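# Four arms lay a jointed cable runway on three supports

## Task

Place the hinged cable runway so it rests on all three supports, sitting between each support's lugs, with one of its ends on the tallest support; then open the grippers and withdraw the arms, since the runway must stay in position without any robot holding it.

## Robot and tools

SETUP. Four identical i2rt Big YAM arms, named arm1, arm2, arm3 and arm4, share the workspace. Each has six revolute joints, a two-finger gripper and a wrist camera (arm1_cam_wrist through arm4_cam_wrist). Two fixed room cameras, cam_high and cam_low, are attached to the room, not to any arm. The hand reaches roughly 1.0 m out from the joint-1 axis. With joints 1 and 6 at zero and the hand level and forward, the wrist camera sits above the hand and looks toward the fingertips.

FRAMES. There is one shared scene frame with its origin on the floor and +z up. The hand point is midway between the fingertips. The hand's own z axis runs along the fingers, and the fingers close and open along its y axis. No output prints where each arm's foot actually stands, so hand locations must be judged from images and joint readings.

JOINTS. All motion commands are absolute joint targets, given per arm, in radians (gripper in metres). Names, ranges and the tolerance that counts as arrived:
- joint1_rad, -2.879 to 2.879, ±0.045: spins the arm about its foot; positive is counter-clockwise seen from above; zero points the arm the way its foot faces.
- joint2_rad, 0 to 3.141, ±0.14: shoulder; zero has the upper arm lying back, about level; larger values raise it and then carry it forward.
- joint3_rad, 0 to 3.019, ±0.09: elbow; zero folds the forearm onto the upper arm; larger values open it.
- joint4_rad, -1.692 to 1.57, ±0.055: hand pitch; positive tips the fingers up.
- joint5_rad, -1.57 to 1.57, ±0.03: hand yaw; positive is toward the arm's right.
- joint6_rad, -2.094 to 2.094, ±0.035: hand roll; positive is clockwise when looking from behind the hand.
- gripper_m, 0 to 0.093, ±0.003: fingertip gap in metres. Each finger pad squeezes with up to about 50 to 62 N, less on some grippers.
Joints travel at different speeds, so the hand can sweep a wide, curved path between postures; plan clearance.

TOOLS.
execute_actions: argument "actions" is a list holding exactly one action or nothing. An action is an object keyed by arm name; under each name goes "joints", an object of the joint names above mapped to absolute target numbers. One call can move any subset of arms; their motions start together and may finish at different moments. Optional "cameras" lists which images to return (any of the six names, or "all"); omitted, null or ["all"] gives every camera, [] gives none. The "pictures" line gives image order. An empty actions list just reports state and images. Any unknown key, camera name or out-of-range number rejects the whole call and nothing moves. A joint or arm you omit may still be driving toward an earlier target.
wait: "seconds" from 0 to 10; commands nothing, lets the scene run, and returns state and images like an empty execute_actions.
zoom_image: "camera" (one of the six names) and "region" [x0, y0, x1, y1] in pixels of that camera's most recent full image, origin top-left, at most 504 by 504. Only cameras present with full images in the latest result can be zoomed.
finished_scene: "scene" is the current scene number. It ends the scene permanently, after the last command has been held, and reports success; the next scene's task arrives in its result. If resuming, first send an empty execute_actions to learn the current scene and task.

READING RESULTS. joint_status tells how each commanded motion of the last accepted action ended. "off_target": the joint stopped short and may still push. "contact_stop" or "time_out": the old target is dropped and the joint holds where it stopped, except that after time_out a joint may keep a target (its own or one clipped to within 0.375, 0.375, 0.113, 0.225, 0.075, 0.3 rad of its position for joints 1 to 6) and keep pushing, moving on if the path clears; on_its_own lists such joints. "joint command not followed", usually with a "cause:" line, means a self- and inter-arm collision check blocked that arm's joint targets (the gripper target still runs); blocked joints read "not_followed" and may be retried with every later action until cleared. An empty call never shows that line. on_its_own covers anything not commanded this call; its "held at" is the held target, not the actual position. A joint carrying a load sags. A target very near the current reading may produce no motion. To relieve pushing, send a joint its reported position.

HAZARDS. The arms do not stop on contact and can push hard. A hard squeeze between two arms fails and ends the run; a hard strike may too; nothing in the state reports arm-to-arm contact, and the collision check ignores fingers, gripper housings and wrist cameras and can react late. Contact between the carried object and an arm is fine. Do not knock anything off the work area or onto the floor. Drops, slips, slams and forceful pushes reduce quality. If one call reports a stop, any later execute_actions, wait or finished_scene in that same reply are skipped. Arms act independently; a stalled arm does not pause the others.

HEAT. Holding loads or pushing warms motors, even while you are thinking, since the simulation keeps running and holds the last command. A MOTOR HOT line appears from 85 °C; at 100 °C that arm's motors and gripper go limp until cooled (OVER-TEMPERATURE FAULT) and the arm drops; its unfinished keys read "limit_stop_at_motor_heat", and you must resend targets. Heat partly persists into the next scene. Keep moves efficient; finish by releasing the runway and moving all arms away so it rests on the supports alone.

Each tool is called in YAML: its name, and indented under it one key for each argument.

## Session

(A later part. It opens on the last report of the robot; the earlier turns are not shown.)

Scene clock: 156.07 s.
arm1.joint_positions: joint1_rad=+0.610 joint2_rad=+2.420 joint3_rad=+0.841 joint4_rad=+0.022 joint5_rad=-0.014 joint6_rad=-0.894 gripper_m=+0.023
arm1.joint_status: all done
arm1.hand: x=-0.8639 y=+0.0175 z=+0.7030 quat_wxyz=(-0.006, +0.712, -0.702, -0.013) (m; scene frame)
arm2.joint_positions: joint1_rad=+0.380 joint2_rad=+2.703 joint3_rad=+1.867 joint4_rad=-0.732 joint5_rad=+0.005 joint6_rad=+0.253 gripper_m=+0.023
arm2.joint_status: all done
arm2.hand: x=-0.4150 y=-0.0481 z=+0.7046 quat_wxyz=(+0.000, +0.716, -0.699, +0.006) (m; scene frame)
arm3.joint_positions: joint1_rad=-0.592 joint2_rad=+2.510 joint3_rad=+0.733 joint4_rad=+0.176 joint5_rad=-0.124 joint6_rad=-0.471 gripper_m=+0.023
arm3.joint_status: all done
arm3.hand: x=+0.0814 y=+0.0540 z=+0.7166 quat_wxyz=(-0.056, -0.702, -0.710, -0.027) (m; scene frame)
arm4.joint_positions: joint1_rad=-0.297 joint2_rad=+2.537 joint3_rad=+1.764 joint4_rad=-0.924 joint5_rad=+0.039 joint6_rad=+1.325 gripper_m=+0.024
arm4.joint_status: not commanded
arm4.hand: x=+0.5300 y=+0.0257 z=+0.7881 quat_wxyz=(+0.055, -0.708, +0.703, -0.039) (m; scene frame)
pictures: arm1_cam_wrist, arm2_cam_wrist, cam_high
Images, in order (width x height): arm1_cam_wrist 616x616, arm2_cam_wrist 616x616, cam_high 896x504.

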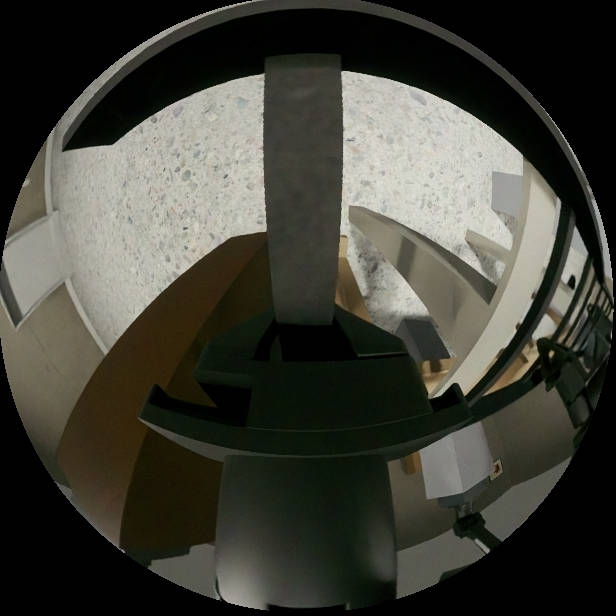

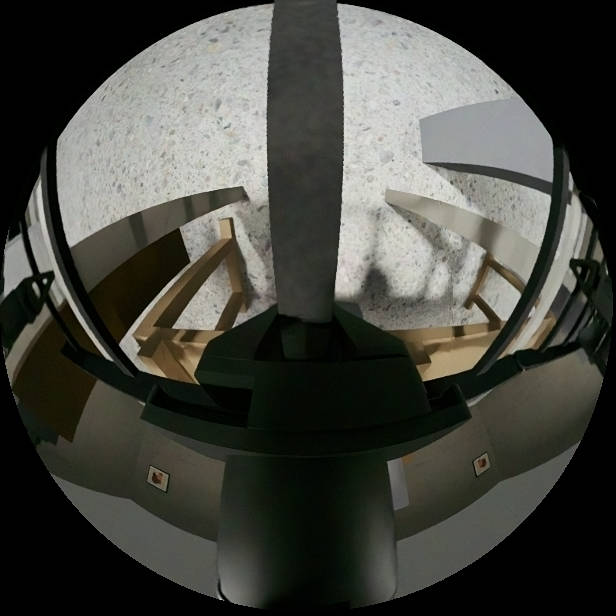

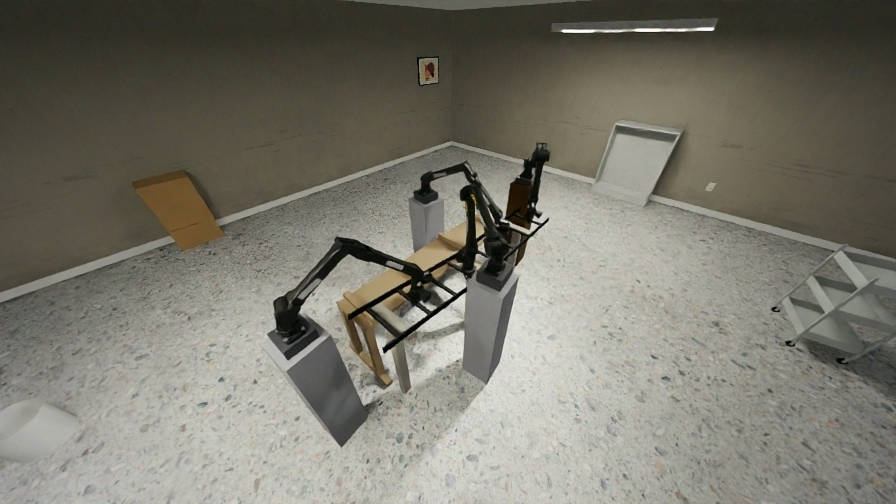

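execute_actions:
  actions:
    - {"arm1":{"joints":{"gripper_m":0.075}},"arm2":{"joints":{"gripper_m":0.075}},"arm3":{"joints":{"gripper_m":0.075}},"arm4":{"joints":{"gripper_m":0.075}}}
  cameras: []

execute_actions:
  actions:
    - {"arm1":{"joints":{"joint2_rad":2.10,"joint3_rad":0.736,"joint4_rad":-0.189}},"arm2":{"joints":{"joint2_rad":2.51,"joint3_rad":1.80,"joint4_rad":-0.85}},"arm3":{"joints":{"joint2_rad":2.19,"joint3_rad":0.59,"joint4_rad":-0.014}},"arm4":{"joints":{"joint2_rad":2.355,"joint3_rad":1.70,"joint4_rad":-1.04}}}
  cameras: ["cam_high","cam_low"]

Scene clock: 159.33 s.
arm1.joint_positions: joint1_rad=+0.610 joint2_rad=+2.420 joint3_rad=+0.837 joint4_rad=+0.022 joint5_rad=-0.003 joint6_rad=-0.886 gripper_m=+0.075
arm1.joint_status: all done
arm1.hand: x=-0.8650 y=+0.0141 z=+0.7028 quat_wxyz=(-0.003, +0.709, -0.705, -0.008) (m; scene frame)
arm2.joint_positions: joint1_rad=+0.380 joint2_rad=+2.703 joint3_rad=+1.867 joint4_rad=-0.732 joint5_rad=+0.002 joint6_rad=+0.261 gripper_m=+0.075
arm2.joint_status: all done
arm2.hand: x=-0.4154 y=-0.0482 z=+0.7046 quat_wxyz=(+0.001, +0.713, -0.701, +0.006) (m; scene frame)
arm3.joint_positions: joint1_rad=-0.595 joint2_rad=+2.510 joint3_rad=+0.733 joint4_rad=+0.178 joint5_rad=-0.123 joint6_rad=-0.471 gripper_m=+0.075
arm3.joint_status: all done
arm3.hand: x=+0.0804 y=+0.0538 z=+0.7165 quat_wxyz=(-0.056, -0.703, -0.709, -0.025) (m; scene frame)
arm4.joint_positions: joint1_rad=-0.297 joint2_rad=+2.537 joint3_rad=+1.764 joint4_rad=-0.924 joint5_rad=+0.038 joint6_rad=+1.325 gripper_m=+0.075
arm4.joint_status: all done
arm4.hand: x=+0.5300 y=+0.0256 z=+0.7881 quat_wxyz=(+0.055, -0.708, +0.703, -0.039) (m; scene frame)
pictures: none
No camera images: the call's "cameras" was empty. Leave "cameras" out to get every camera's image.

Scene clock: 160.63 s.
arm1.joint_positions: joint1_rad=+0.609 joint2_rad=+2.097 joint3_rad=+0.740 joint4_rad=-0.179 joint5_rad=+0.003 joint6_rad=-0.885 gripper_m=+0.075
arm1.joint_status: all done
arm1.hand: x=-0.8535 y=+0.0197 z=+0.8059 quat_wxyz=(-0.016, +0.708, -0.706, -0.003) (m; scene frame)
arm2.joint_positions: joint1_rad=+0.380 joint2_rad=+2.489 joint3_rad=+1.787 joint4_rad=-0.840 joint5_rad=+0.002 joint6_rad=+0.261 gripper_m=+0.075
arm2.joint_status: all done
arm2.hand: x=-0.4195 y=-0.0346 z=+0.8182 quat_wxyz=(-0.006, +0.713, -0.701, -0.006) (m; scene frame)
arm3.joint_positions: joint1_rad=-0.596 joint2_rad=+2.184 joint3_rad=+0.590 joint4_rad=-0.003 joint5_rad=-0.117 joint6_rad=-0.472 gripper_m=+0.075
arm3.joint_status: all done
arm3.hand: x=+0.0808 y=+0.0579 z=+0.8100 quat_wxyz=(-0.054, -0.703, -0.709, -0.023) (m; scene frame)
arm4.joint_positions: joint1_rad=-0.297 joint2_rad=+2.329 joint3_rad=+1.697 joint4_rad=-1.025 joint5_rad=+0.035 joint6_rad=+1.327 gripper_m=+0.075
arm4.joint_status: all done
arm4.hand: x=+0.5258 y=+0.0243 z=+0.8969 quat_wxyz=(+0.043, -0.708, +0.704, -0.023) (m; scene frame)
pictures: cam_high, cam_low
Images, in order (width x height): cam_high 896x504, cam_low 896x504.

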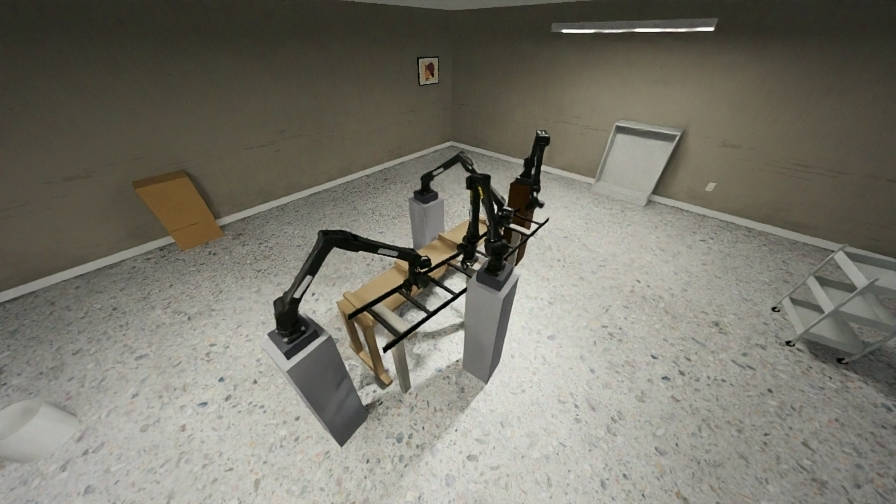

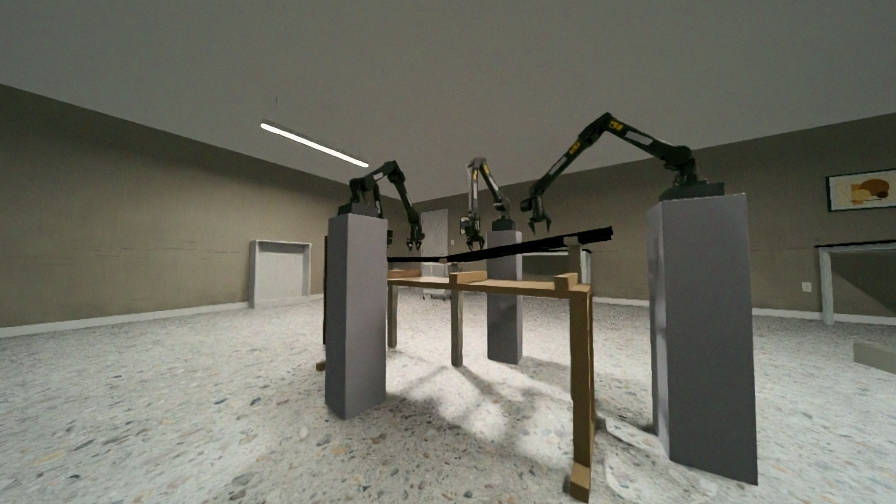

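execute_actions:
  actions:
    - {"arm1":{"joints":{"joint2_rad":1.0,"joint3_rad":0.9,"joint4_rad":-0.7}},"arm2":{"joints":{"joint2_rad":1.2,"joint4_rad":-1.2}},"arm3":{"joints":{"joint2_rad":1.0,"joint3_rad":0.9,"joint4_rad":-0.7}},"arm4":{"joints":{"joint2_rad":1.2,"joint4_rad":-1.2}}}

zoom_image:
  camera: "cam_high"
  region: [330,190,570,370]

Scene clock: 164.40 s.
arm1.joint_positions: joint1_rad=+0.609 joint2_rad=+0.999 joint3_rad=+0.880 joint4_rad=-0.691 joint5_rad=+0.003 joint6_rad=-0.884 gripper_m=+0.075
arm1.joint_status: all done
arm1.hand: x=-0.7996 y=+0.0560 z=+1.2629 quat_wxyz=(-0.368, +0.656, -0.659, +0.031) (m; scene frame)
arm2.joint_positions: joint1_rad=+0.380 joint2_rad=+1.188 joint3_rad=+1.800 joint4_rad=-1.186 joint5_rad=+0.002 joint6_rad=+0.261 gripper_m=+0.075
arm2.joint_status: all done
arm2.hand: x=-0.3690 y=-0.2183 z=+1.5997 quat_wxyz=(-0.235, +0.628, -0.618, -0.410) (m; scene frame)
arm3.joint_positions: joint1_rad=-0.596 joint2_rad=+0.995 joint3_rad=+0.889 joint4_rad=-0.689 joint5_rad=-0.117 joint6_rad=-0.472 gripper_m=+0.075
arm3.joint_status: all done
arm3.hand: x=+0.0201 y=-0.0640 z=+1.3075 quat_wxyz=(-0.171, -0.633, -0.670, +0.349) (m; scene frame)
arm4.joint_positions: joint1_rad=-0.297 joint2_rad=+1.199 joint3_rad=+1.699 joint4_rad=-1.182 joint5_rad=+0.035 joint6_rad=+1.327 gripper_m=+0.075
arm4.joint_status: all done
arm4.hand: x=+0.6657 y=-0.0198 z=+1.5442 quat_wxyz=(-0.204, -0.637, +0.639, +0.380) (m; scene frame)
pictures: arm1_cam_wrist, arm2_cam_wrist, arm3_cam_wrist, arm4_cam_wrist, cam_high, cam_low
Images, in order (width x height): arm1_cam_wrist 616x616, arm2_cam_wrist 616x616, arm3_cam_wrist 616x616, arm4_cam_wrist 616x616, cam_high 896x504, cam_low 896x504.

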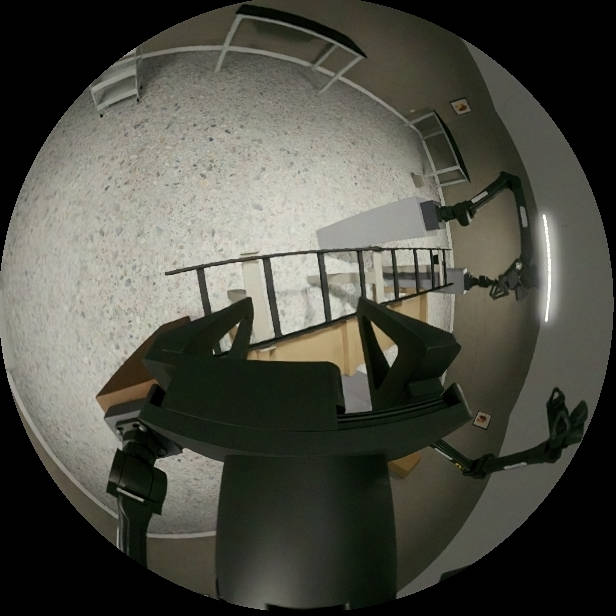

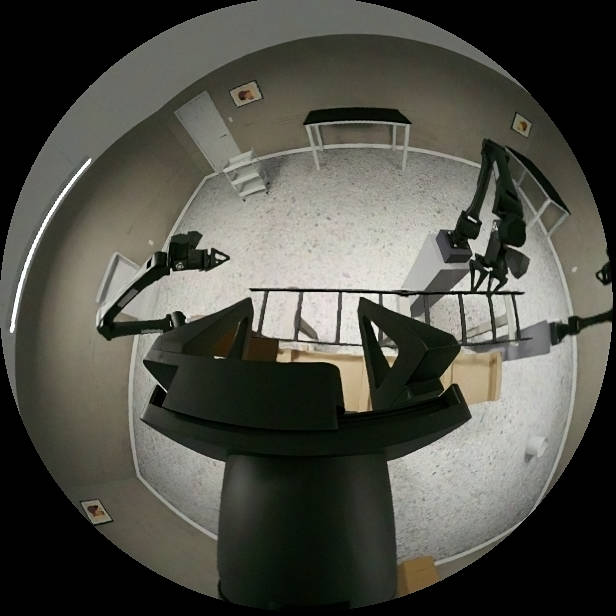

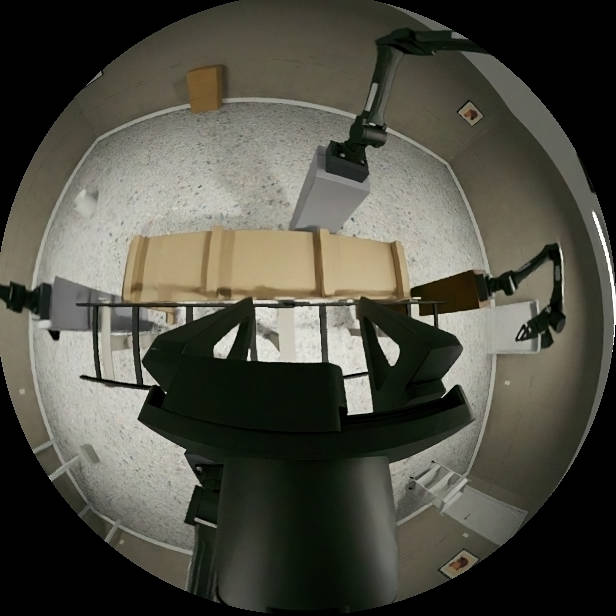

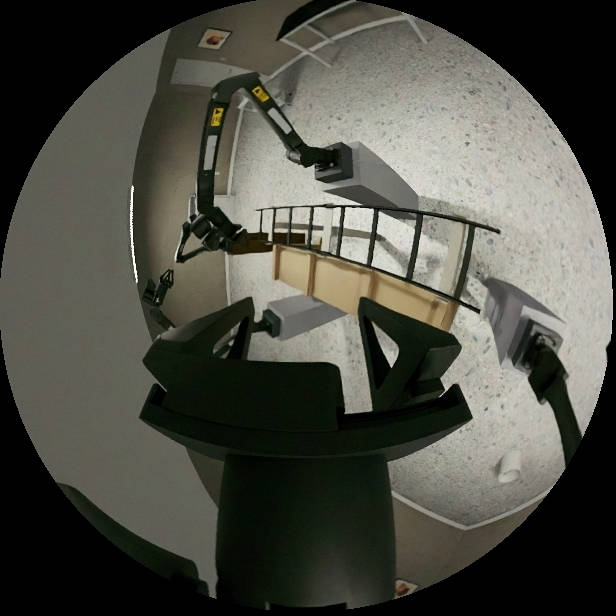

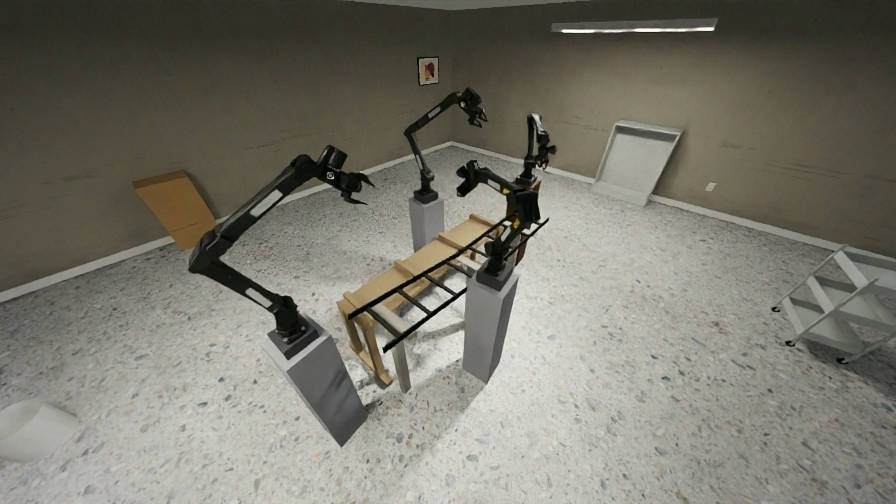

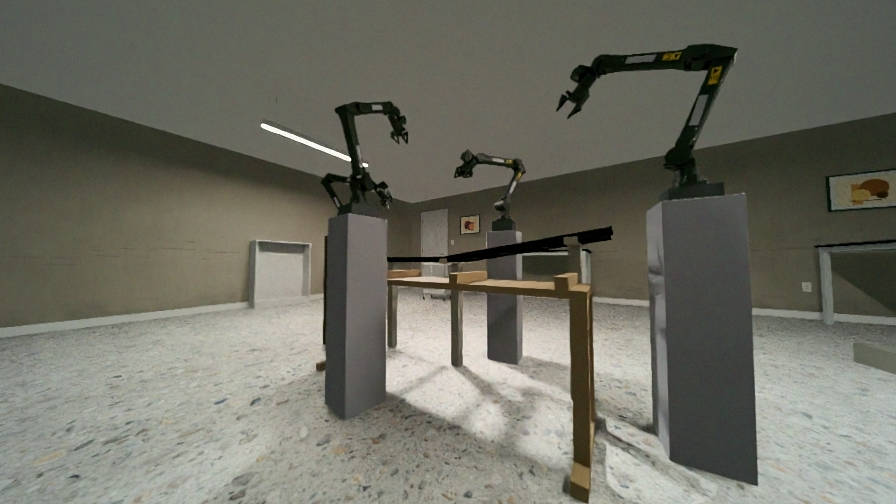

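Region (330, 190, 570, 370) of cam_high's 896x504 image, scaled by 2.100, with more detail than that image has; it fills the top 378 rows of this view, and the rest is white.

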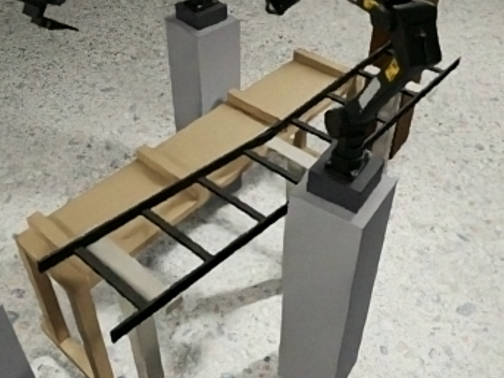

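zoom_image:
  camera: "arm1_cam_wrist"
  region: [150,220,460,360]

zoom_image:
  camera: "arm4_cam_wrist"
  region: [250,190,510,340]

Region (150, 220, 460, 360) of arm1_cam_wrist's 616x616 image, scaled by 1.626, with more detail than that image has; it fills the top 228 rows of this view, and the rest is white.

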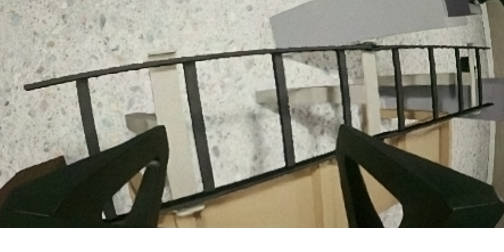

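Region (250, 190, 510, 340) of arm4_cam_wrist's 616x616 image, scaled by 1.938, with more detail than that image has; it fills the top 291 rows of this view, and the rest is white.

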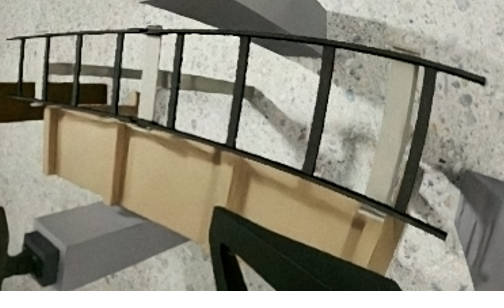

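Lugs are outside both rails, and the hinge sits on the middle support.

finished_scene:
  scene: 2

The scene is finished: the task was done.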